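# Place the axle in the empty green saddle

## Task

Put the axle into the green saddle that is currently empty. Every other object must be standing where it started. The result only counts if it holds without any robot supporting it, so the gripper must release the axle and the arm must withdraw before the scene is ended.

## Robot and tools

Robots and cameras: four identical i2rt Big YAM arms named arm1, arm2, arm3 and arm4. Each has six revolute joints, a two-finger gripper and a wrist camera (arm1_cam_wrist to arm4_cam_wrist). With joints 1 and 6 at zero and the hand level and pointing forward, that camera rides on top of the hand and looks toward the fingertips. cam_high is fixed in the room and belongs to no arm. A hand reaches roughly 1.0 m from its joint1 axis. Joints move at different speeds, so the hand can take a wide, curved path between postures.

Frame: one shared scene frame with its origin on the floor and +z up. The hand point is midway between the fingertips. The hand's z axis runs along the fingers, and the fingers open and close along its y axis. Foot poses are never printed.

execute_actions: argument actions is a list holding one action or none. An empty list only returns state and images. The action is an object keyed by arm name; each arm gets an object "joints" whose named keys are absolute targets, not offsets: joint1_rad to joint6_rad in radians and gripper_m in metres (fingertip gap). Keys are per arm and named, not a single list. All listed motions start together and may finish at different times; an action lasts at most 15 s. Ranges (tolerance counted as reached): joint1_rad -2.879 to 2.879 (±0.045), rotates the arm about its foot, positive counter-clockwise seen from above, zero along the foot's facing. joint2_rad 0 to 3.141 (±0.14), shoulder, zero with the upper arm roughly level pointing back, increasing lifts it up then forward. joint3_rad 0 to 3.019 (±0.09), elbow, zero folded, increasing opens. joint4_rad -1.692 to 1.57 (±0.055), hand pitch, positive tips the fingers up. joint5_rad -1.57 to 1.57 (±0.03), sideways hand swing, positive toward the arm's right. joint6_rad -2.094 to 2.094 (±0.035), hand roll, positive clockwise viewed from behind the hand. gripper_m 0 to 0.093 (±0.003); grip force tops out near 50 to 62 N per pad, lower on some grippers. A joint or arm you omit may keep pushing toward its earlier target. An unknown key or out-of-range number rejects the whole call and nothing moves. Optional cameras: list of camera names, or "all"; null or omitted means all, [] means none, an unknown name rejects the call. Images come back in the order given by the "pictures" line.

wait: seconds from 0 to 10; commands nothing new and returns the same state and images as an empty action.

zoom_image: camera (one of the five names) and region [x0, y0, x1, y1] in pixels of that camera's most recent full image, origin top-left, at most 504 by 504. Images are 672x504.

finished_scene: scene is the integer number of the current scene. It ends that scene permanently after the last command has been held, and reports success; the goal must still be true then. Replying with no tool call ends everything.

Result lines: joint_status tells how each commanded motion ended. off_target: stopped short and may still be pushing. contact_stop or time_out: the joint abandons the target and holds where it stopped, except that after time_out a joint may keep a target no further than 0.375, 0.375, 0.113, 0.225, 0.075 and 0.3 rad (joints 1 to 6) from where it sits, keep pushing, and move on by itself if the path clears. To relieve such a push, command its reported position. "joint command not followed", often with a "cause:" line, means a built-in self- and inter-arm clearance check blocked that arm's joint targets (the gripper part still runs); those joints show not_followed and the arm may retry them on later actions until given passable targets. on_its_own lists what the call did not command; "held at" is the held target, not the actual position. Joints carrying a load sag. A target very near the current position may produce no motion. If a result reports a stop, later execute_actions, wait and finished_scene calls in the same reply are skipped.

Motor heat: holding loads warms motors, even while you think. A MOTOR HOT line appears from 85 °C; at 100 °C an OVER-TEMPERATURE FAULT makes that arm and its gripper go limp and fall until cooled, and unmet keys read limit_stop_at_motor_heat; resend the targets afterwards. Arms push hard on contact and do not stop by themselves, so sustained pushing can overheat them.

Safety: a hard squeeze between two arms fails the task and ends the run; a hard collision may as well. Nothing in the state reports arm-to-arm contact, and the clearance check ignores fingers, gripper housings and wrist cameras and can react late. Objects touching arms do not count. Arms do not wait for one another. Knocking anything out of the work area or onto the floor fails the task; drops, slips, slams and hard shoves also count against you. Loose objects may occasionally get a brief push from outside.

Timing: the simulation keeps running while you think, and the robots hold the last command meanwhile. Shorter robot motion is better.

Cameras: calibration is given in OpenCV form (K, distortion D, T_world_to_cam in metres mapping scene frame to camera frame, pos_world). cam_high sits near [0.0503081, 1.22623, 1.80953] looking down at the table. Calibrations carry small errors (fixed cameras up to about 2.3 degrees and 9 mm together); wrist camera poses derive from reported joint angles and can be off more. Results list any camera whose numbers changed.

Each tool is called after "Request:" by a JSON object that holds its "name" and its "arguments".

## Session

Request:
{"name": "execute_actions", "arguments": {"actions": []}}

Scene clock: 0.00 s.
Motor temperatures (°C, as the motors report them): arm1=[26 27 29 30 28 26] | arm2=[28 30 30 27 27 29] | arm3=[30 29 28 30 28 31] | arm4=[30 29 30 28 26 29]
arm1.joint_positions: joint1_rad=+0.646 joint2_rad=+0.467 joint3_rad=+1.315 joint4_rad=-1.192 joint5_rad=+0.249 joint6_rad=-0.095 gripper_m=+0.094
arm1.joint_status: not commanded
arm1.hand: x=-0.5614 y=+0.1744 z=+1.3513 quat_wxyz=(-0.442, -0.403, -0.704, +0.383) (m; scene frame)
arm2.joint_positions: joint1_rad=+0.637 joint2_rad=+0.499 joint3_rad=+1.411 joint4_rad=-1.218 joint5_rad=+0.278 joint6_rad=+0.378 gripper_m=+0.094
arm2.joint_status: not commanded
arm2.hand: x=-0.7005 y=-0.1716 z=+1.3699 quat_wxyz=(-0.276, +0.571, -0.563, -0.529) (m; scene frame)
arm3.joint_positions: joint1_rad=+0.883 joint2_rad=+0.621 joint3_rad=+1.359 joint4_rad=-1.291 joint5_rad=+0.059 joint6_rad=-0.465 gripper_m=+0.094
arm3.joint_status: not commanded
arm3.hand: x=+0.8266 y=+0.1933 z=+1.3217 quat_wxyz=(-0.402, -0.094, -0.867, +0.277) (m; scene frame)
arm4.joint_positions: joint1_rad=+0.590 joint2_rad=+0.507 joint3_rad=+1.304 joint4_rad=-1.447 joint5_rad=-0.171 joint6_rad=-0.426 gripper_m=+0.094
arm4.joint_status: not commanded
arm4.hand: x=+0.5148 y=-0.2070 z=+1.3309 quat_wxyz=(-0.232, +0.867, -0.220, -0.381) (m; scene frame)
pictures: arm1_cam_wrist, arm2_cam_wrist, arm3_cam_wrist, arm4_cam_wrist, cam_high
Images, in order (width x height): arm1_cam_wrist 672x504, arm2_cam_wrist 672x504, arm3_cam_wrist 672x504, arm4_cam_wrist 672x504, cam_high 672x504.

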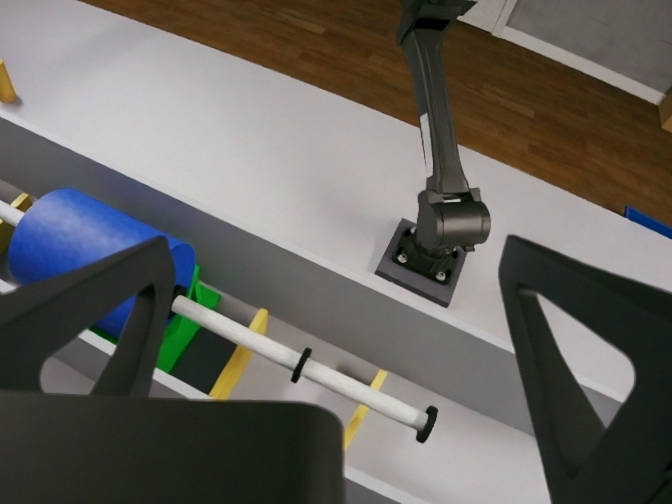

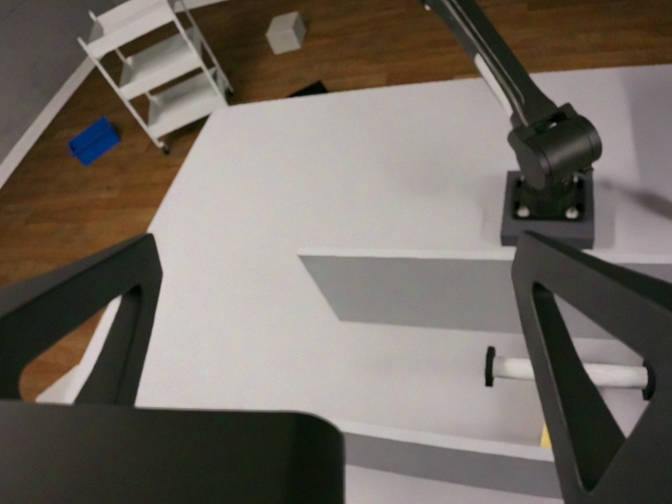

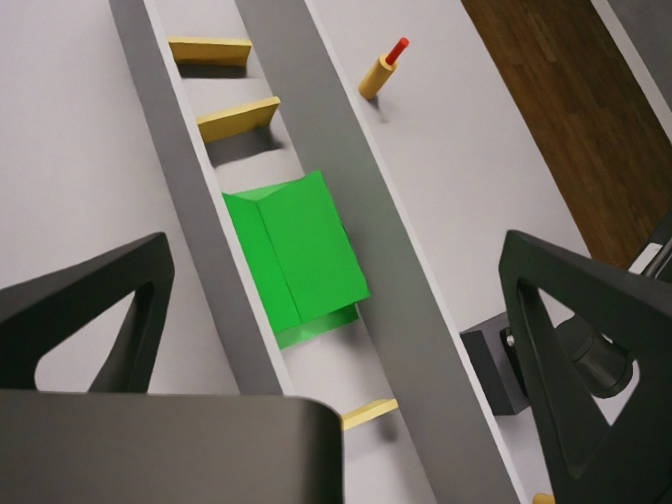

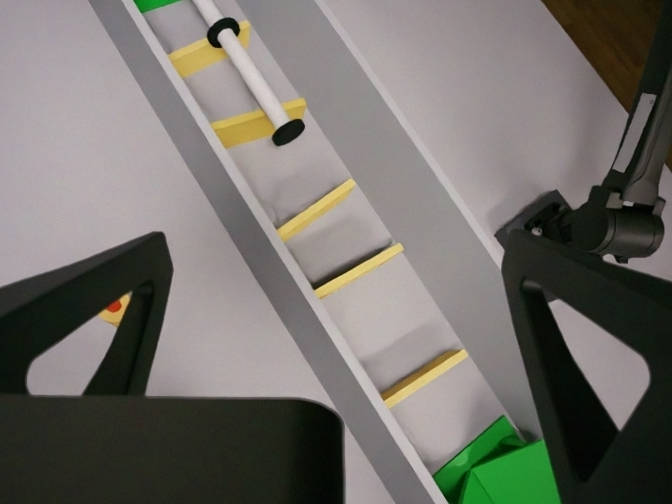

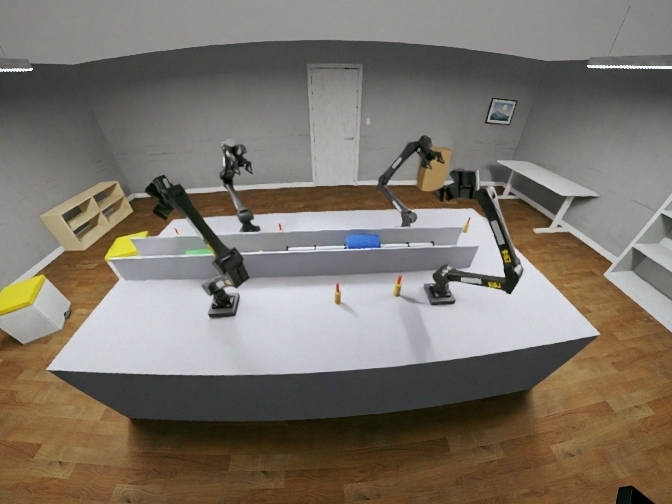

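Request:
{"name": "execute_actions", "arguments": {"actions": [{"arm1":{"joints":{"joint1_rad":0,"joint2_rad":1.0,"joint3_rad":1.0,"joint4_rad":0,"joint5_rad":0,"joint6_rad":0}},"arm2":{"joints":{"joint1_rad":0,"joint2_rad":1.0,"joint3_rad":1.5,"joint4_rad":0,"joint5_rad":0,"joint6_rad":0}},"arm3":{"joints":{"joint1_rad":0,"joint2_rad":1.0,"joint3_rad":1.0,"joint4_rad":-0.8,"joint5_rad":0,"joint6_rad":0}},"arm4":{"joints":{"joint1_rad":0,"joint2_rad":1.4,"joint3_rad":1.0,"joint4_rad":0,"joint5_rad":0,"joint6_rad":0}}}], "cameras": ["cam_high"]}}

Request:
{"name": "execute_actions", "arguments": {"actions": [{"arm1":{"joints":{"joint1_rad":0.8}},"arm2":{"joints":{"joint1_rad":-0.8}},"arm3":{"joints":{"joint1_rad":0.8}},"arm4":{"joints":{"joint1_rad":-0.8}}}], "cameras": ["cam_high"]}}

Scene clock: 11.07 s.
Motor temperatures (°C, as the motors report them): arm1=[26 27 32 30 28 26] | arm2=[28 30 33 27 27 29] | arm3=[30 29 30 30 28 31] | arm4=[30 30 32 28 26 29]
arm1.joint_positions: joint1_rad=-0.003 joint2_rad=+1.000 joint3_rad=+0.978 joint4_rad=-0.016 joint5_rad=+0.003 joint6_rad=-0.012 gripper_m=+0.094
arm1.joint_status: all done
arm1.hand: x=-0.6604 y=-0.1451 z=+1.2574 quat_wxyz=(-0.477, -0.513, -0.498, +0.510) (m; scene frame)
arm2.joint_positions: joint1_rad=+0.000 joint2_rad=+0.989 joint3_rad=+1.484 joint4_rad=-0.013 joint5_rad=+0.002 joint6_rad=+0.009 gripper_m=+0.094
arm2.joint_status: all done
arm2.hand: x=-0.6188 y=+0.0746 z=+1.5476 quat_wxyz=(-0.612, +0.355, -0.377, -0.598) (m; scene frame)
arm3.joint_positions: joint1_rad=+0.280 joint2_rad=+1.082 joint3_rad=+0.955 joint4_rad=-0.858 joint5_rad=+0.001 joint6_rad=-0.095 gripper_m=+0.094
arm3.joint_status: joint1_rad time_out (moved -0.603 of -0.883); joint4_rad time_out (moved +0.432 of +0.491); joint6_rad time_out (moved +0.370 of +0.465); the others done
arm3.on_its_own: joint1_rad is held at +0.284, not at your +0.000, since a time_out; joint4_rad is held at -0.861, not at your -0.800, since a time_out; joint6_rad is held at -0.098, not at your +0.000, since a time_out
arm3.hand: x=+0.7709 y=-0.0475 z=+1.0305 quat_wxyz=(-0.227, -0.523, -0.802, +0.178) (m; scene frame)
arm4.joint_positions: joint1_rad=+0.021 joint2_rad=+1.354 joint3_rad=+0.989 joint4_rad=-0.428 joint5_rad=-0.002 joint6_rad=-0.023 gripper_m=+0.094
arm4.joint_status: joint4_rad time_out (moved +1.019 of +1.447); the others done
arm4.on_its_own: joint4_rad is held at -0.409, not at your +0.000, since a time_out
arm4.hand: x=+0.6427 y=+0.1871 z=+1.0339 quat_wxyz=(-0.272, +0.661, -0.648, -0.262) (m; scene frame)
pictures: cam_high
joint command not followed: on one or more control steps a check withheld the commanded joint targets of the arm3 arm, and it was not sent them on those steps.
cause: the commanded joint targets would bring a part of the robot too close to another arm (this arm's forearm (the part past joint 3) and the other arm's wrist (the part past joint 4)); next, command targets that bring no part of the robot closer to that arm.
joint command not followed: on one or more control steps a check withheld the commanded joint targets of the arm4 arm, and it was not sent them on those steps.
cause: the commanded joint targets would bring a part of the robot too close to another arm (this arm's wrist (the part past joint 4) and the other arm's forearm (the part past joint 3)); next, command targets that bring no part of the robot closer to that arm.
Images, in order (width x height): cam_high 672x504.

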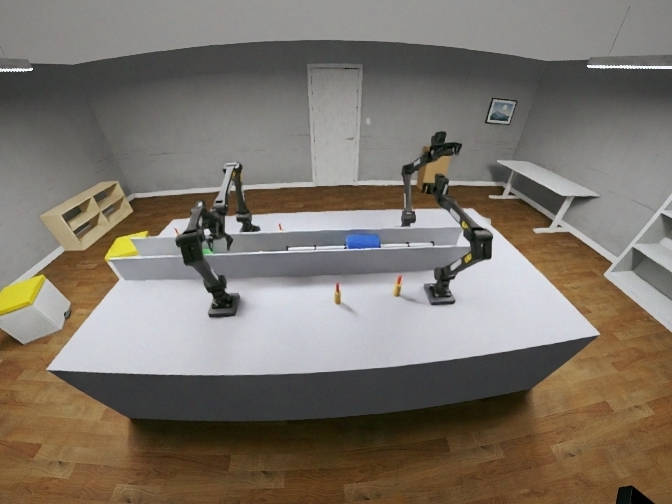

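not run: a stop came earlier in this reply.

Request:
{"name": "execute_actions", "arguments": {"actions": [{"arm1":{"joints":{"joint1_rad":0.8}},"arm2":{"joints":{"joint1_rad":0.8}},"arm3":{"joints":{"joint1_rad":1.08}},"arm4":{"joints":{"joint1_rad":0.82}}}], "cameras": ["cam_high"]}}

Scene clock: 14.30 s.
Motor temperatures (°C, as the motors report them): arm1=[26 27 33 30 28 26] | arm2=[28 30 34 27 27 29] | arm3=[30 29 30 30 28 31] | arm4=[30 30 32 28 26 29]
arm1.joint_positions: joint1_rad=+0.801 joint2_rad=+1.000 joint3_rad=+0.978 joint4_rad=-0.016 joint5_rad=+0.001 joint6_rad=-0.011 gripper_m=+0.094
arm1.joint_status: all done
arm1.hand: x=-0.2916 y=-0.0084 z=+1.2529 quat_wxyz=(-0.635, -0.276, -0.664, +0.283) (m; scene frame)
arm2.joint_positions: joint1_rad=+0.797 joint2_rad=+0.989 joint3_rad=+1.484 joint4_rad=-0.013 joint5_rad=+0.001 joint6_rad=+0.008 gripper_m=+0.094
arm2.joint_status: all done
arm2.hand: x=-0.9276 y=-0.0422 z=+1.5497 quat_wxyz=(-0.333, +0.473, -0.207, -0.789) (m; scene frame)
arm3.joint_positions: joint1_rad=+1.075 joint2_rad=+1.082 joint3_rad=+0.955 joint4_rad=-0.858 joint5_rad=+0.000 joint6_rad=-0.095 gripper_m=+0.094
arm3.joint_status: all done
arm3.on_its_own: joint4_rad is held at -0.861, not at your -0.800, since a time_out; joint6_rad is held at -0.098, not at your +0.000, since a time_out
arm3.hand: x=+1.0148 y=+0.1659 z=+1.0322 quat_wxyz=(-0.280, -0.171, -0.941, +0.077) (m; scene frame)
arm4.joint_positions: joint1_rad=+0.824 joint2_rad=+1.354 joint3_rad=+0.989 joint4_rad=-0.426 joint5_rad=-0.001 joint6_rad=-0.021 gripper_m=+0.094
arm4.joint_status: all done
arm4.on_its_own: joint4_rad is held at -0.409, not at your +0.000, since a time_out
arm4.hand: x=+0.2557 y=+0.0263 z=+1.0329 quat_wxyz=(-0.146, +0.861, -0.340, -0.348) (m; scene frame)
pictures: cam_high
Images, in order (width x height): cam_high 672x504.

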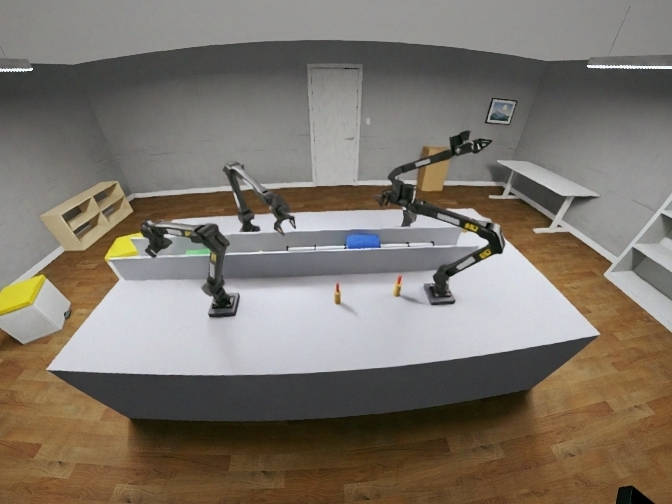

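Request:
{"name": "execute_actions", "arguments": {"actions": [{"arm1":{"joints":{"joint2_rad":1.3,"joint3_rad":1.2,"joint4_rad":-1.47}},"arm2":{"joints":{"joint2_rad":0.8,"joint3_rad":0.9,"joint4_rad":-1.67}},"arm3":{"joints":{"joint2_rad":1.9,"joint3_rad":2.0,"joint4_rad":-1.67,"joint6_rad":0}},"arm4":{"joints":{"joint2_rad":1.6,"joint3_rad":1.5,"joint4_rad":-1.47,"joint6_rad":0}}}], "cameras": ["cam_high","arm1_cam_wrist","arm4_cam_wrist"]}}

Scene clock: 31.57 s.
Motor temperatures (°C, as the motors report them): arm1=[26 27 36 30 28 26] | arm2=[28 30 37 28 27 29] | arm3=[30 29 33 30 28 31] | arm4=[30 30 34 28 26 29]
arm1.joint_positions: joint1_rad=+0.801 joint2_rad=+1.308 joint3_rad=+1.171 joint4_rad=-1.461 joint5_rad=+0.001 joint6_rad=-0.011 gripper_m=+0.094
arm1.joint_status: all done
arm1.hand: x=-0.3907 y=+0.0908 z=+1.0003 quat_wxyz=(+0.013, -0.390, -0.921, +0.003) (m; scene frame)
arm2.joint_positions: joint1_rad=+0.797 joint2_rad=+0.813 joint3_rad=+0.892 joint4_rad=-1.660 joint5_rad=+0.001 joint6_rad=+0.008 gripper_m=+0.094
arm2.joint_status: all done
arm2.hand: x=-0.7684 y=-0.2129 z=+1.0057 quat_wxyz=(+0.003, +0.918, -0.397, +0.002) (m; scene frame)
arm3.joint_positions: joint1_rad=+1.075 joint2_rad=+1.916 joint3_rad=+1.959 joint4_rad=-1.661 joint5_rad=+0.000 joint6_rad=-0.013 gripper_m=+0.094
arm3.joint_status: all done
arm3.hand: x=+1.1635 y=+0.0936 z=+1.0243 quat_wxyz=(+0.020, -0.218, -0.976, -0.007) (m; scene frame)
arm4.joint_positions: joint1_rad=+0.824 joint2_rad=+1.615 joint3_rad=+1.450 joint4_rad=-1.460 joint5_rad=-0.001 joint6_rad=-0.008 gripper_m=+0.094
arm4.joint_status: all done
arm4.hand: x=+0.3034 y=-0.0204 z=+1.0271 quat_wxyz=(+0.012, +0.927, -0.374, +0.028) (m; scene frame)
pictures: arm1_cam_wrist, arm4_cam_wrist, cam_high
camera_calibration (this result's frames):
arm1_cam_wrist: T_world_to_cam=[[-0.722232, -0.691544, 0.0121455, -0.230306], [-0.544713, 0.579531, 0.606162, -0.865142], [-0.426227, 0.431174, -0.795248, 0.712124], [0, 0, 0, 1]] pos_world=[-0.334061, 0.0350601, 1.09353]
arm4_cam_wrist: T_world_to_cam=[[0.703683, 0.710425, 0.011258, -0.207734], [0.536996, -0.542142, 0.646311, -0.833059], [0.465259, -0.448753, -0.762991, 0.756816], [0, 0, 0, 1]] pos_world=[0.241413, 0.0355658, 1.1182]
Images, in order (width x height): arm1_cam_wrist 672x504, arm4_cam_wrist 672x504, cam_high 672x504.

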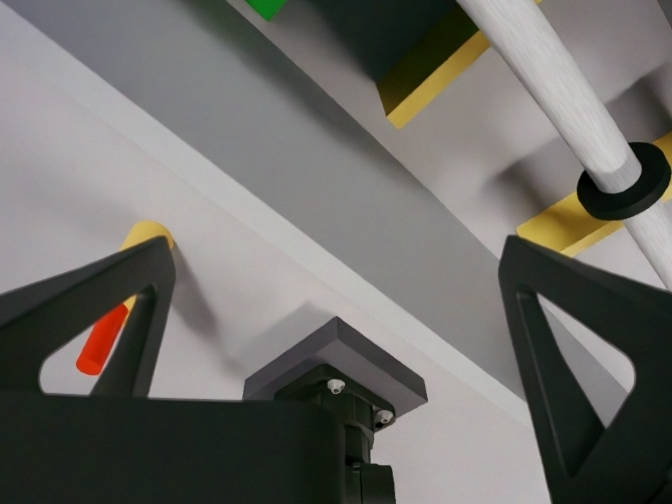

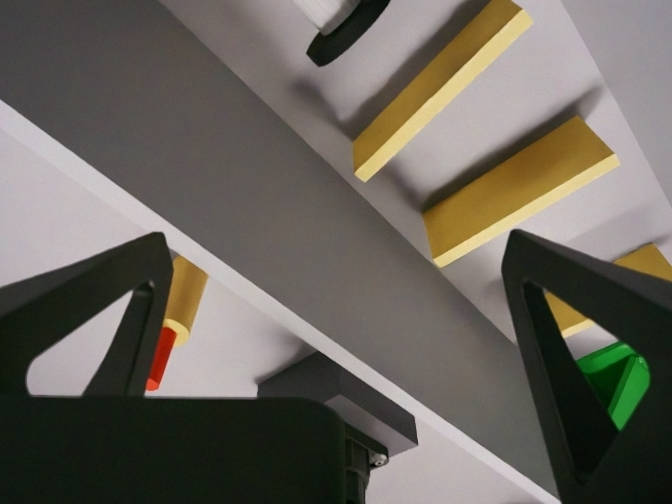

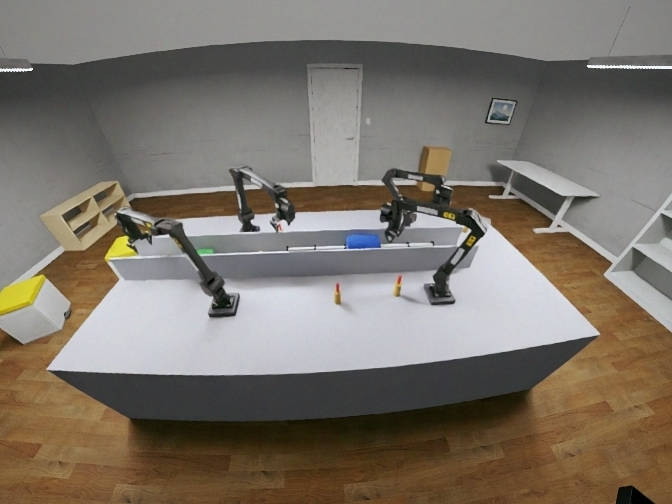

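Request:
{"name": "execute_actions", "arguments": {"actions": [{"arm1":{"joints":{"joint1_rad":0.41,"joint2_rad":1.35,"joint3_rad":1.25,"joint4_rad":-1.45,"joint6_rad":-1.2}},"arm4":{"joints":{"joint1_rad":1.064,"joint2_rad":2.19,"joint3_rad":2.24,"joint4_rad":-1.58,"joint6_rad":-0.536}}}], "cameras": ["cam_high","arm1_cam_wrist","arm4_cam_wrist"]}}

Scene clock: 47.20 s.
Motor temperatures (°C, as the motors report them): arm1=[26 28 37 30 28 26] | arm2=[28 30 38 27 27 29] | arm3=[30 31 34 30 28 31] | arm4=[30 31 36 28 26 29]
arm1.joint_positions: joint1_rad=+0.403 joint2_rad=+1.332 joint3_rad=+1.210 joint4_rad=-1.456 joint5_rad=+0.001 joint6_rad=-1.187 gripper_m=+0.094
arm1.joint_status: all done
arm1.hand: x=-0.5064 y=+0.0016 z=+1.0083 quat_wxyz=(+0.005, -0.012, -1.000, +0.004) (m; scene frame)
arm2.joint_positions: joint1_rad=+0.797 joint2_rad=+0.813 joint3_rad=+0.892 joint4_rad=-1.660 joint5_rad=+0.001 joint6_rad=+0.008 gripper_m=+0.094
arm2.joint_status: not commanded
arm2.hand: x=-0.7684 y=-0.2129 z=+1.0057 quat_wxyz=(+0.003, +0.918, -0.397, +0.002) (m; scene frame)
arm3.joint_positions: joint1_rad=+1.075 joint2_rad=+1.916 joint3_rad=+1.959 joint4_rad=-1.661 joint5_rad=+0.000 joint6_rad=-0.013 gripper_m=+0.094
arm3.joint_status: not commanded
arm3.hand: x=+1.1635 y=+0.0936 z=+1.0243 quat_wxyz=(+0.020, -0.218, -0.976, -0.007) (m; scene frame)
arm4.joint_positions: joint1_rad=+1.062 joint2_rad=+2.212 joint3_rad=+2.187 joint4_rad=-1.571 joint5_rad=-0.001 joint6_rad=-0.529 gripper_m=+0.094
arm4.joint_status: all done
arm4.hand: x=+0.0564 y=-0.0024 z=+0.9661 quat_wxyz=(+0.009, +1.000, -0.004, +0.013) (m; scene frame)
pictures: arm1_cam_wrist, arm4_cam_wrist, cam_high
camera_calibration (this result's frames):
arm1_cam_wrist: T_world_to_cam=[[-0.0288358, -0.999575, 0.00420263, -0.0160206], [-0.80174, 0.0256392, 0.597123, -1.00149], [-0.596977, 0.0138491, -0.802138, 0.628777], [0, 0, 0, 1]] pos_world=[-0.428032, 0.000955585, 1.10245]
arm4_cam_wrist: T_world_to_cam=[[0.0224527, 0.999729, -0.00615831, 0.009961], [0.784475, -0.0137992, 0.620006, -0.638503], [0.619753, -0.0187519, -0.784573, 0.846415], [0, 0, 0, 1]] pos_world=[-0.0239022, -0.00289724, 1.06001]
Images, in order (width x height): arm1_cam_wrist 672x504, arm4_cam_wrist 672x504, cam_high 672x504.

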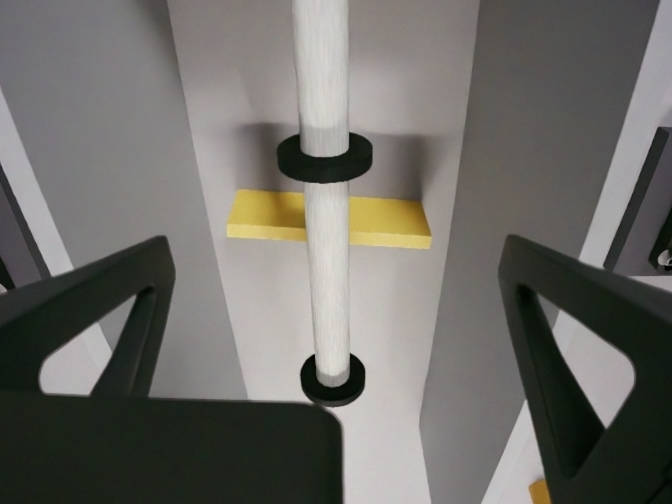

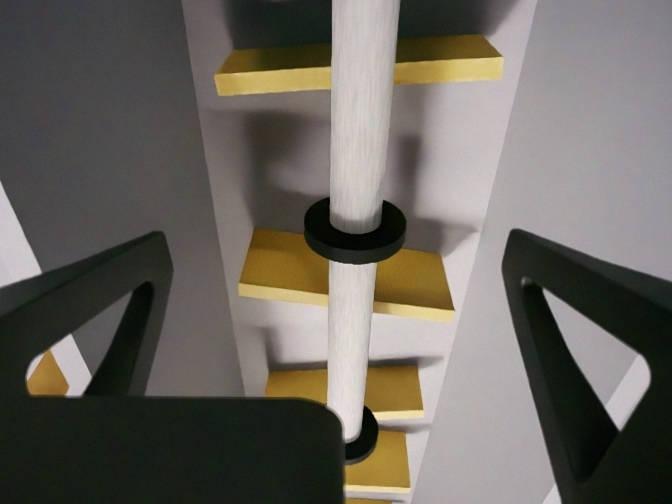

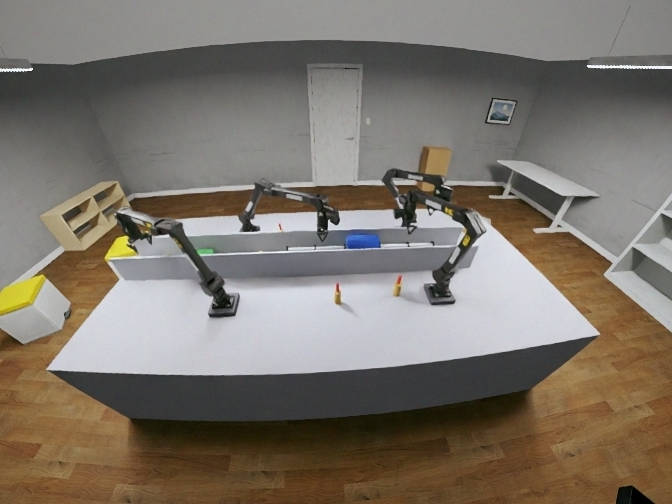

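Request:
{"name": "execute_actions", "arguments": {"actions": [{"arm1":{"joints":{"joint1_rad":0.49,"joint2_rad":1.44,"joint3_rad":1.03,"joint4_rad":-1.14,"joint6_rad":-1.13}},"arm4":{"joints":{"joint1_rad":1.032,"joint2_rad":2.17,"joint3_rad":2.01,"joint4_rad":-1.35,"joint6_rad":-0.57}}}], "cameras": ["arm1_cam_wrist","arm4_cam_wrist"]}}

Scene clock: 56.47 s.
Motor temperatures (°C, as the motors report them): arm1=[26 28 37 30 28 26] | arm2=[28 30 38 27 27 29] | arm3=[30 32 35 30 28 31] | arm4=[30 32 37 28 26 29]
arm1.joint_positions: joint1_rad=+0.495 joint2_rad=+1.442 joint3_rad=+1.023 joint4_rad=-1.150 joint5_rad=+0.001 joint6_rad=-1.142 gripper_m=+0.094
arm1.joint_status: all done
arm1.hand: x=-0.4690 y=+0.0008 z=+0.8995 quat_wxyz=(+0.004, +0.012, -1.000, +0.008) (m; scene frame)
arm2.joint_positions: joint1_rad=+0.797 joint2_rad=+0.813 joint3_rad=+0.892 joint4_rad=-1.660 joint5_rad=+0.001 joint6_rad=+0.008 gripper_m=+0.094
arm2.joint_status: not commanded
arm2.hand: x=-0.7684 y=-0.2129 z=+1.0057 quat_wxyz=(+0.003, +0.918, -0.397, +0.002) (m; scene frame)
arm3.joint_positions: joint1_rad=+1.075 joint2_rad=+1.916 joint3_rad=+1.959 joint4_rad=-1.661 joint5_rad=+0.000 joint6_rad=-0.013 gripper_m=+0.094
arm3.joint_status: not commanded
arm3.hand: x=+1.1635 y=+0.0936 z=+1.0243 quat_wxyz=(+0.020, -0.218, -0.976, -0.007) (m; scene frame)
arm4.joint_positions: joint1_rad=+1.031 joint2_rad=+2.190 joint3_rad=+2.011 joint4_rad=-1.363 joint5_rad=-0.001 joint6_rad=-0.562 gripper_m=+0.094
arm4.joint_status: all done
arm4.hand: x=+0.0665 y=+0.0162 z=+0.9139 quat_wxyz=(-0.005, +1.000, -0.003, -0.010) (m; scene frame)
pictures: arm1_cam_wrist, arm4_cam_wrist
camera_calibration (this result's frames):
arm1_cam_wrist: T_world_to_cam=[[0.0189209, -0.999745, 0.0123318, -0.000205279], [-0.803868, -0.00787746, 0.594756, -0.905341], [-0.594507, -0.0211665, -0.803812, 0.566476], [0, 0, 0, 1]] pos_world=[-0.390997, 0.00465328, 0.993799]
arm4_cam_wrist: T_world_to_cam=[[0.0205718, 0.999553, 0.02171, -0.0345975], [0.812643, -0.0293663, 0.582022, -0.580751], [0.582399, 0.00566925, -0.812883, 0.827583], [0, 0, 0, 1]] pos_world=[-0.00932918, 0.0128357, 1.01149]
Images, in order (width x height): arm1_cam_wrist 672x504, arm4_cam_wrist 672x504.

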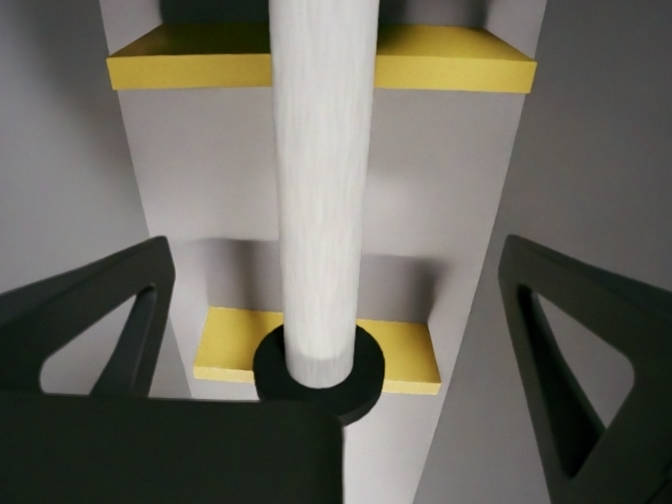

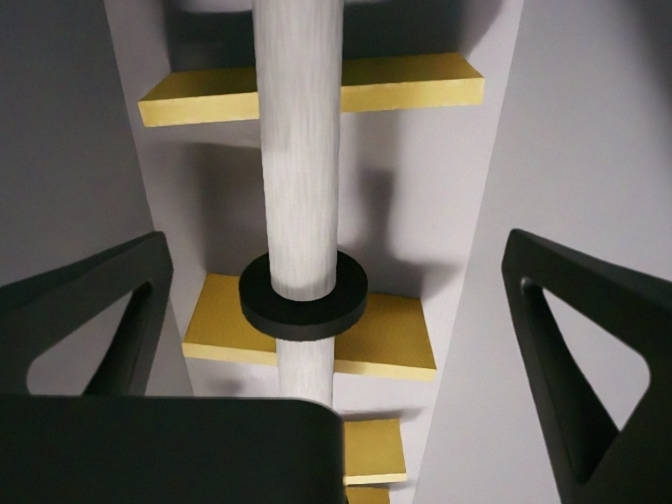

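Request:
{"name": "execute_actions", "arguments": {"actions": [{"arm1":{"joints":{"joint3_rad":0.95,"joint4_rad":-1.07}},"arm4":{"joints":{"joint3_rad":1.89,"joint4_rad":-1.27}}}], "cameras": ["arm1_cam_wrist","arm4_cam_wrist"]}}

Request:
{"name": "execute_actions", "arguments": {"actions": [{"arm1":{"joints":{"gripper_m":0}},"arm4":{"joints":{"gripper_m":0}}}], "cameras": ["arm1_cam_wrist","arm4_cam_wrist"]}}

Scene clock: 60.97 s.
Motor temperatures (°C, as the motors report them): arm1=[26 28 37 30 28 26] | arm2=[28 30 38 27 27 29] | arm3=[30 32 35 30 28 31] | arm4=[30 32 36 28 26 29]
arm1.joint_positions: joint1_rad=+0.495 joint2_rad=+1.441 joint3_rad=+0.951 joint4_rad=-1.080 joint5_rad=+0.001 joint6_rad=-1.142 gripper_m=+0.094
arm1.joint_status: all done
arm1.hand: x=-0.4747 y=+0.0118 z=+0.8749 quat_wxyz=(+0.004, +0.012, -1.000, +0.007) (m; scene frame)
arm2.joint_positions: joint1_rad=+0.797 joint2_rad=+0.813 joint3_rad=+0.892 joint4_rad=-1.660 joint5_rad=+0.001 joint6_rad=+0.008 gripper_m=+0.094
arm2.joint_status: not commanded
arm2.hand: x=-0.7684 y=-0.2129 z=+1.0057 quat_wxyz=(+0.003, +0.918, -0.397, +0.002) (m; scene frame)
arm3.joint_positions: joint1_rad=+1.075 joint2_rad=+1.916 joint3_rad=+1.959 joint4_rad=-1.661 joint5_rad=+0.000 joint6_rad=-0.013 gripper_m=+0.094
arm3.joint_status: not commanded
arm3.hand: x=+1.1635 y=+0.0936 z=+1.0243 quat_wxyz=(+0.020, -0.218, -0.976, -0.007) (m; scene frame)
arm4.joint_positions: joint1_rad=+1.031 joint2_rad=+2.188 joint3_rad=+1.890 joint4_rad=-1.282 joint5_rad=-0.001 joint6_rad=-0.562 gripper_m=+0.094
arm4.joint_status: all done
arm4.hand: x=+0.0841 y=+0.0049 z=+0.8704 quat_wxyz=(+0.005, +1.000, -0.003, +0.006) (m; scene frame)
pictures: arm1_cam_wrist, arm4_cam_wrist
camera_calibration (this result's frames):
arm1_cam_wrist: T_world_to_cam=[[0.0185283, -0.999768, 0.0109507, 0.0122503], [-0.803477, -0.00837028, 0.595277, -0.895491], [-0.595047, -0.0198281, -0.803446, 0.542973], [0, 0, 0, 1]] pos_world=[-0.39664, 0.015518, 0.96918]
arm4_cam_wrist: T_world_to_cam=[[0.0197755, 0.999803, 0.00164973, -0.00516867], [0.793313, -0.0166954, 0.608585, -0.591642], [0.608493, -0.0107263, -0.793487, 0.762928], [0, 0, 0, 1]] pos_world=[0.00522283, 0.00347335, 0.965446]
Images, in order (width x height): arm1_cam_wrist 672x504, arm4_cam_wrist 672x504.

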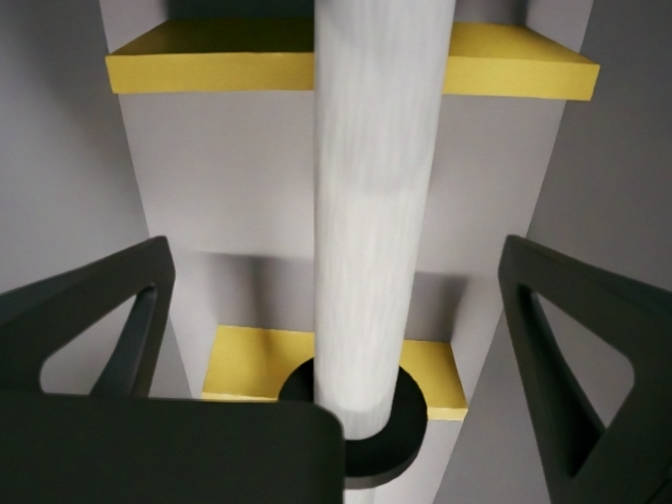

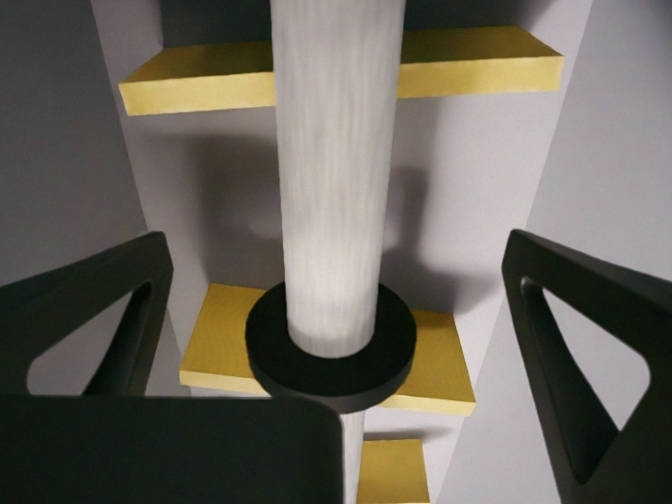

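Scene clock: 61.70 s.
Motor temperatures (°C, as the motors report them): arm1=[26 28 37 30 28 26] | arm2=[28 30 38 27 27 29] | arm3=[30 32 35 30 28 31] | arm4=[30 32 36 28 26 29]
arm1.joint_positions: joint1_rad=+0.491 joint2_rad=+1.441 joint3_rad=+0.952 joint4_rad=-1.058 joint5_rad=+0.005 joint6_rad=-1.136 gripper_m=+0.023
arm1.joint_status: gripper_m off_target (ended at +0.023, target +0.000)
arm1.hand: x=-0.4742 y=+0.0054 z=+0.8756 quat_wxyz=(+0.001, +0.007, -1.000, +0.018) (m; scene frame)
arm2.joint_positions: joint1_rad=+0.797 joint2_rad=+0.813 joint3_rad=+0.892 joint4_rad=-1.660 joint5_rad=+0.001 joint6_rad=+0.008 gripper_m=+0.094
arm2.joint_status: not commanded
arm2.hand: x=-0.7684 y=-0.2129 z=+1.0057 quat_wxyz=(+0.003, +0.918, -0.397, +0.002) (m; scene frame)
arm3.joint_positions: joint1_rad=+1.075 joint2_rad=+1.916 joint3_rad=+1.959 joint4_rad=-1.661 joint5_rad=+0.000 joint6_rad=-0.013 gripper_m=+0.094
arm3.joint_status: not commanded
arm3.hand: x=+1.1635 y=+0.0936 z=+1.0243 quat_wxyz=(+0.020, -0.218, -0.976, -0.007) (m; scene frame)
arm4.joint_positions: joint1_rad=+1.032 joint2_rad=+2.188 joint3_rad=+1.889 joint4_rad=-1.283 joint5_rad=-0.004 joint6_rad=-0.563 gripper_m=+0.024
arm4.joint_status: gripper_m off_target (ended at +0.023, target +0.000)
arm4.hand: x=+0.0841 y=+0.0038 z=+0.8700 quat_wxyz=(+0.007, +1.000, -0.002, +0.006) (m; scene frame)
pictures: arm1_cam_wrist, arm4_cam_wrist
camera_calibration (this result's frames):
arm1_cam_wrist: T_world_to_cam=[[0.00866976, -0.999389, 0.0338595, -0.0188941], [-0.807347, 0.0129833, 0.589934, -0.892786], [-0.590013, -0.0324509, -0.806741, 0.549034], [0, 0, 0, 1]] pos_world=[-0.396687, 0.0105254, 0.970253]
arm4_cam_wrist: T_world_to_cam=[[0.0186739, 0.999825, -0.0014328, -0.00130875], [0.793425, -0.0139469, 0.608508, -0.591293], [0.608382, -0.0125, -0.793546, 0.762715], [0, 0, 0, 1]] pos_world=[0.00514899, 0.00259578, 0.965054]
Images, in order (width x height): arm1_cam_wrist 672x504, arm4_cam_wrist 672x504.

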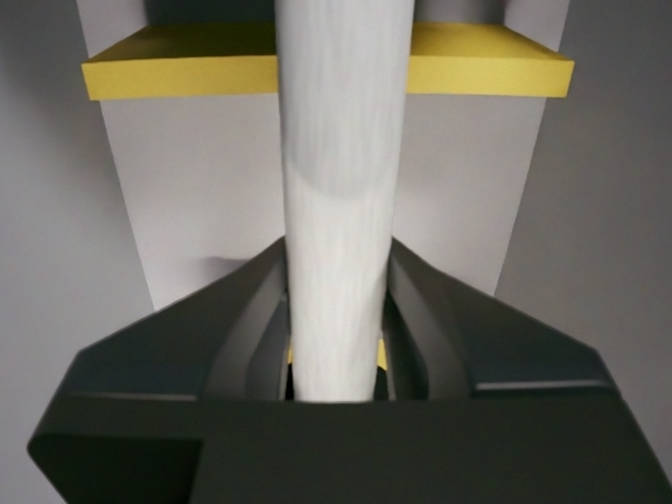

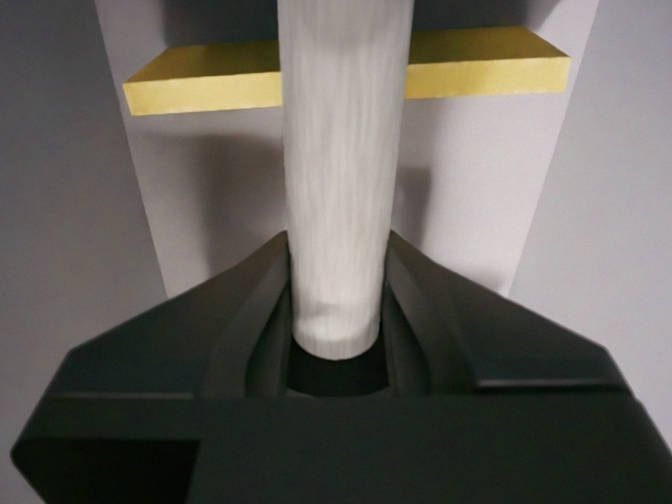

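Request:
{"name": "execute_actions", "arguments": {"actions": [{"arm1":{"joints":{"gripper_m":0.06}},"arm4":{"joints":{"gripper_m":0.06}}}], "cameras": []}}

Request:
{"name": "execute_actions", "arguments": {"actions": [{"arm1":{"joints":{"joint2_rad":1.47,"joint3_rad":0.93,"joint4_rad":-1.03}},"arm4":{"joints":{"joint2_rad":2.2,"joint3_rad":1.89,"joint4_rad":-1.23}}}], "cameras": []}}

Request:
{"name": "execute_actions", "arguments": {"actions": [{"arm1":{"joints":{"gripper_m":0}},"arm4":{"joints":{"gripper_m":0}}}], "cameras": ["arm1_cam_wrist","arm4_cam_wrist"]}}

Scene clock: 66.53 s.
Motor temperatures (°C, as the motors report them): arm1=[26 28 36 30 28 26] | arm2=[28 30 38 27 27 29] | arm3=[30 33 35 30 28 31] | arm4=[30 33 35 28 26 29]
arm1.joint_positions: joint1_rad=+0.491 joint2_rad=+1.441 joint3_rad=+0.952 joint4_rad=-1.061 joint5_rad=+0.004 joint6_rad=-1.136 gripper_m=+0.060
arm1.joint_status: all done
arm1.hand: x=-0.4743 y=+0.0060 z=+0.8755 quat_wxyz=(+0.001, +0.007, -1.000, +0.017) (m; scene frame)
arm2.joint_positions: joint1_rad=+0.797 joint2_rad=+0.813 joint3_rad=+0.892 joint4_rad=-1.660 joint5_rad=+0.001 joint6_rad=+0.008 gripper_m=+0.094
arm2.joint_status: not commanded
arm2.hand: x=-0.7684 y=-0.2129 z=+1.0057 quat_wxyz=(+0.003, +0.918, -0.397, +0.002) (m; scene frame)
arm3.joint_positions: joint1_rad=+1.075 joint2_rad=+1.916 joint3_rad=+1.959 joint4_rad=-1.661 joint5_rad=+0.000 joint6_rad=-0.013 gripper_m=+0.094
arm3.joint_status: not commanded
arm3.hand: x=+1.1635 y=+0.0936 z=+1.0243 quat_wxyz=(+0.020, -0.218, -0.976, -0.007) (m; scene frame)
arm4.joint_positions: joint1_rad=+1.032 joint2_rad=+2.188 joint3_rad=+1.889 joint4_rad=-1.282 joint5_rad=-0.004 joint6_rad=-0.563 gripper_m=+0.060
arm4.joint_status: all done
arm4.hand: x=+0.0839 y=+0.0039 z=+0.8699 quat_wxyz=(+0.006, +1.000, -0.002, +0.006) (m; scene frame)
pictures: none
No camera images: the call's "cameras" was empty. Leave "cameras" out to get every camera's image.

Scene clock: 67.17 s.
Motor temperatures (°C, as the motors report them): arm1=[26 28 36 30 28 26] | arm2=[28 30 38 27 27 29] | arm3=[30 33 35 30 28 31] | arm4=[30 33 35 28 26 29]
arm1.joint_positions: joint1_rad=+0.491 joint2_rad=+1.449 joint3_rad=+0.936 joint4_rad=-1.040 joint5_rad=+0.004 joint6_rad=-1.136 gripper_m=+0.060
arm1.joint_status: all done
arm1.hand: x=-0.4753 y=+0.0078 z=+0.8674 quat_wxyz=(+0.001, +0.007, -1.000, +0.016) (m; scene frame)
arm2.joint_positions: joint1_rad=+0.797 joint2_rad=+0.813 joint3_rad=+0.892 joint4_rad=-1.660 joint5_rad=+0.001 joint6_rad=+0.008 gripper_m=+0.094
arm2.joint_status: not commanded
arm2.hand: x=-0.7684 y=-0.2129 z=+1.0057 quat_wxyz=(+0.003, +0.918, -0.397, +0.002) (m; scene frame)
arm3.joint_positions: joint1_rad=+1.075 joint2_rad=+1.916 joint3_rad=+1.959 joint4_rad=-1.661 joint5_rad=+0.000 joint6_rad=-0.013 gripper_m=+0.094
arm3.joint_status: not commanded
arm3.hand: x=+1.1635 y=+0.0936 z=+1.0243 quat_wxyz=(+0.020, -0.218, -0.976, -0.007) (m; scene frame)
arm4.joint_positions: joint1_rad=+1.032 joint2_rad=+2.188 joint3_rad=+1.889 joint4_rad=-1.242 joint5_rad=-0.004 joint6_rad=-0.563 gripper_m=+0.060
arm4.joint_status: all done
arm4.hand: x=+0.0758 y=+0.0091 z=+0.8700 quat_wxyz=(-0.004, +1.000, -0.002, -0.011) (m; scene frame)
pictures: none
No camera images: the call's "cameras" was empty. Leave "cameras" out to get every camera's image.

Scene clock: 67.80 s.
Motor temperatures (°C, as the motors report them): arm1=[26 28 36 30 28 26] | arm2=[28 30 38 27 27 29] | arm3=[30 33 35 30 28 31] | arm4=[30 33 35 28 26 29]
arm1.joint_positions: joint1_rad=+0.488 joint2_rad=+1.450 joint3_rad=+0.936 joint4_rad=-1.029 joint5_rad=+0.006 joint6_rad=-1.131 gripper_m=+0.023
arm1.joint_status: gripper_m off_target (ended at +0.023, target +0.000)
arm1.hand: x=-0.4753 y=+0.0047 z=+0.8673 quat_wxyz=(+0.000, +0.003, -1.000, +0.021) (m; scene frame)
arm2.joint_positions: joint1_rad=+0.797 joint2_rad=+0.813 joint3_rad=+0.892 joint4_rad=-1.660 joint5_rad=+0.001 joint6_rad=+0.008 gripper_m=+0.094
arm2.joint_status: not commanded
arm2.hand: x=-0.7684 y=-0.2129 z=+1.0057 quat_wxyz=(+0.003, +0.918, -0.397, +0.002) (m; scene frame)
arm3.joint_positions: joint1_rad=+1.075 joint2_rad=+1.916 joint3_rad=+1.959 joint4_rad=-1.661 joint5_rad=+0.000 joint6_rad=-0.013 gripper_m=+0.094
arm3.joint_status: not commanded
arm3.hand: x=+1.1635 y=+0.0936 z=+1.0243 quat_wxyz=(+0.020, -0.218, -0.976, -0.007) (m; scene frame)
arm4.joint_positions: joint1_rad=+1.037 joint2_rad=+2.188 joint3_rad=+1.887 joint4_rad=-1.248 joint5_rad=-0.009 joint6_rad=-0.559 gripper_m=+0.024
arm4.joint_status: gripper_m off_target (ended at +0.024, target +0.000)
arm4.hand: x=+0.0751 y=+0.0044 z=+0.8694 quat_wxyz=(+0.000, +1.000, -0.002, -0.009) (m; scene frame)
pictures: arm1_cam_wrist, arm4_cam_wrist
camera_calibration (this result's frames):
arm1_cam_wrist: T_world_to_cam=[[0.000639707, -0.999238, 0.0390317, -0.0275679], [-0.808308, 0.0224636, 0.588331, -0.887863], [-0.588759, -0.031926, -0.807678, 0.543088], [0, 0, 0, 1]] pos_world=[-0.397901, 0.00973636, 0.962073]
arm4_cam_wrist: T_world_to_cam=[[0.0177191, 0.999775, 0.0116575, -0.013014], [0.811432, -0.0211913, 0.584063, -0.563888], [0.584178, -0.000889805, -0.811625, 0.785224], [0, 0, 0, 1]] pos_world=[-0.000923549, 0.00176029, 0.966805]
Images, in order (width x height): arm1_cam_wrist 672x504, arm4_cam_wrist 672x504.

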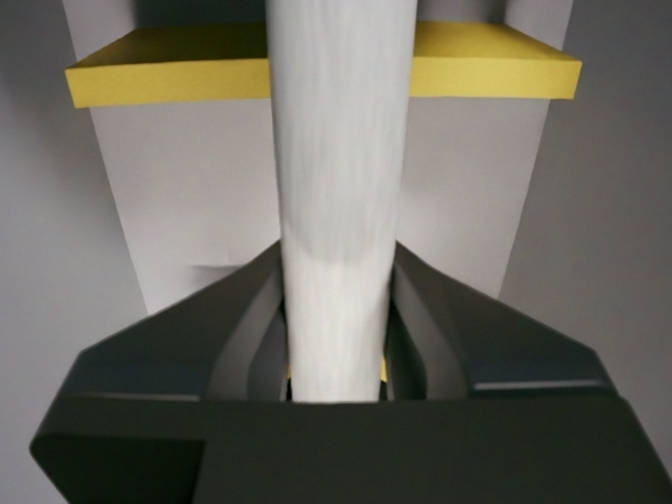

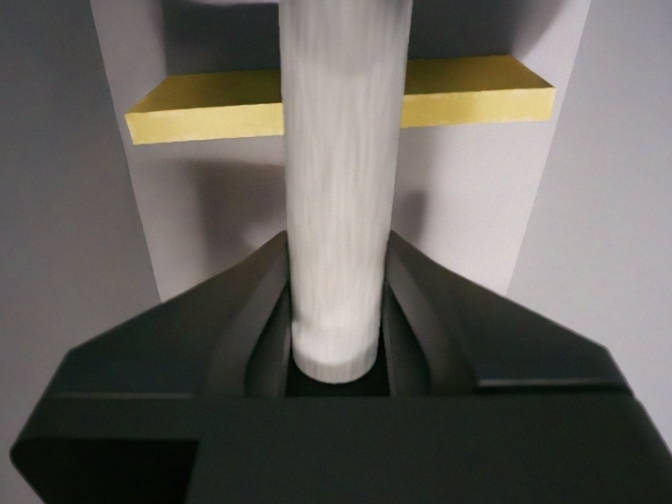

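Request:
{"name": "execute_actions", "arguments": {"actions": [{"arm1":{"joints":{"joint2_rad":1.36,"joint3_rad":1.17,"joint4_rad":-1.34}},"arm4":{"joints":{"joint2_rad":2.14,"joint3_rad":2.16,"joint4_rad":-1.53}}}], "cameras": ["cam_high","arm1_cam_wrist"]}}

Scene clock: 71.83 s.
Motor temperatures (°C, as the motors report them): arm1=[26 28 36 30 28 26] | arm2=[28 30 38 27 27 29] | arm3=[30 33 36 30 28 31] | arm4=[30 33 35 28 26 29]
arm1.joint_positions: joint1_rad=+0.491 joint2_rad=+1.377 joint3_rad=+1.108 joint4_rad=-1.317 joint5_rad=+0.006 joint6_rad=-1.130 gripper_m=+0.023
arm1.joint_status: all done
arm1.hand: x=-0.4750 y=+0.0093 z=+0.9540 quat_wxyz=(+0.009, +0.004, -1.000, +0.001) (m; scene frame)
arm2.joint_positions: joint1_rad=+0.797 joint2_rad=+0.813 joint3_rad=+0.892 joint4_rad=-1.660 joint5_rad=+0.001 joint6_rad=+0.008 gripper_m=+0.094
arm2.joint_status: not commanded
arm2.hand: x=-0.7684 y=-0.2129 z=+1.0057 quat_wxyz=(+0.003, +0.918, -0.397, +0.002) (m; scene frame)
arm3.joint_positions: joint1_rad=+1.075 joint2_rad=+1.916 joint3_rad=+1.959 joint4_rad=-1.661 joint5_rad=+0.000 joint6_rad=-0.013 gripper_m=+0.094
arm3.joint_status: not commanded
arm3.hand: x=+1.1635 y=+0.0936 z=+1.0243 quat_wxyz=(+0.020, -0.218, -0.976, -0.007) (m; scene frame)
arm4.joint_positions: joint1_rad=+1.033 joint2_rad=+2.188 joint3_rad=+2.092 joint4_rad=-1.502 joint5_rad=+0.006 joint6_rad=-0.561 gripper_m=+0.024
arm4.joint_status: all done
arm4.hand: x=+0.0748 y=+0.0106 z=+0.9455 quat_wxyz=(+0.007, +1.000, -0.002, +0.016) (m; scene frame)
pictures: arm1_cam_wrist, cam_high
camera_calibration (this result's frames):
arm1_cam_wrist: T_world_to_cam=[[0.00274946, -0.999996, -0.000550609, 0.0124345], [-0.79699, -0.00252386, 0.603988, -0.948101], [-0.603987, -0.00122181, -0.796993, 0.595725], [0, 0, 0, 1]] pos_world=[-0.395851, 0.0107695, 1.04744]
Images, in order (width x height): arm1_cam_wrist 672x504, cam_high 672x504.

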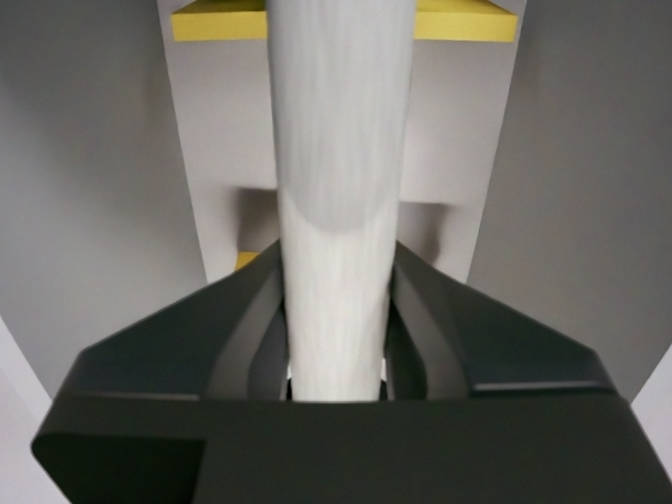

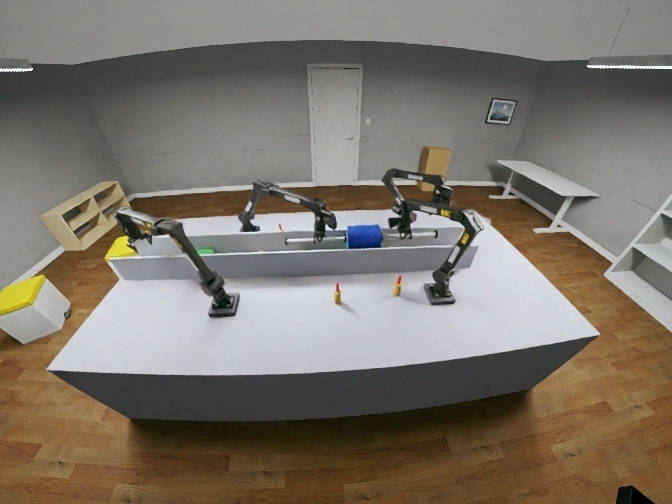

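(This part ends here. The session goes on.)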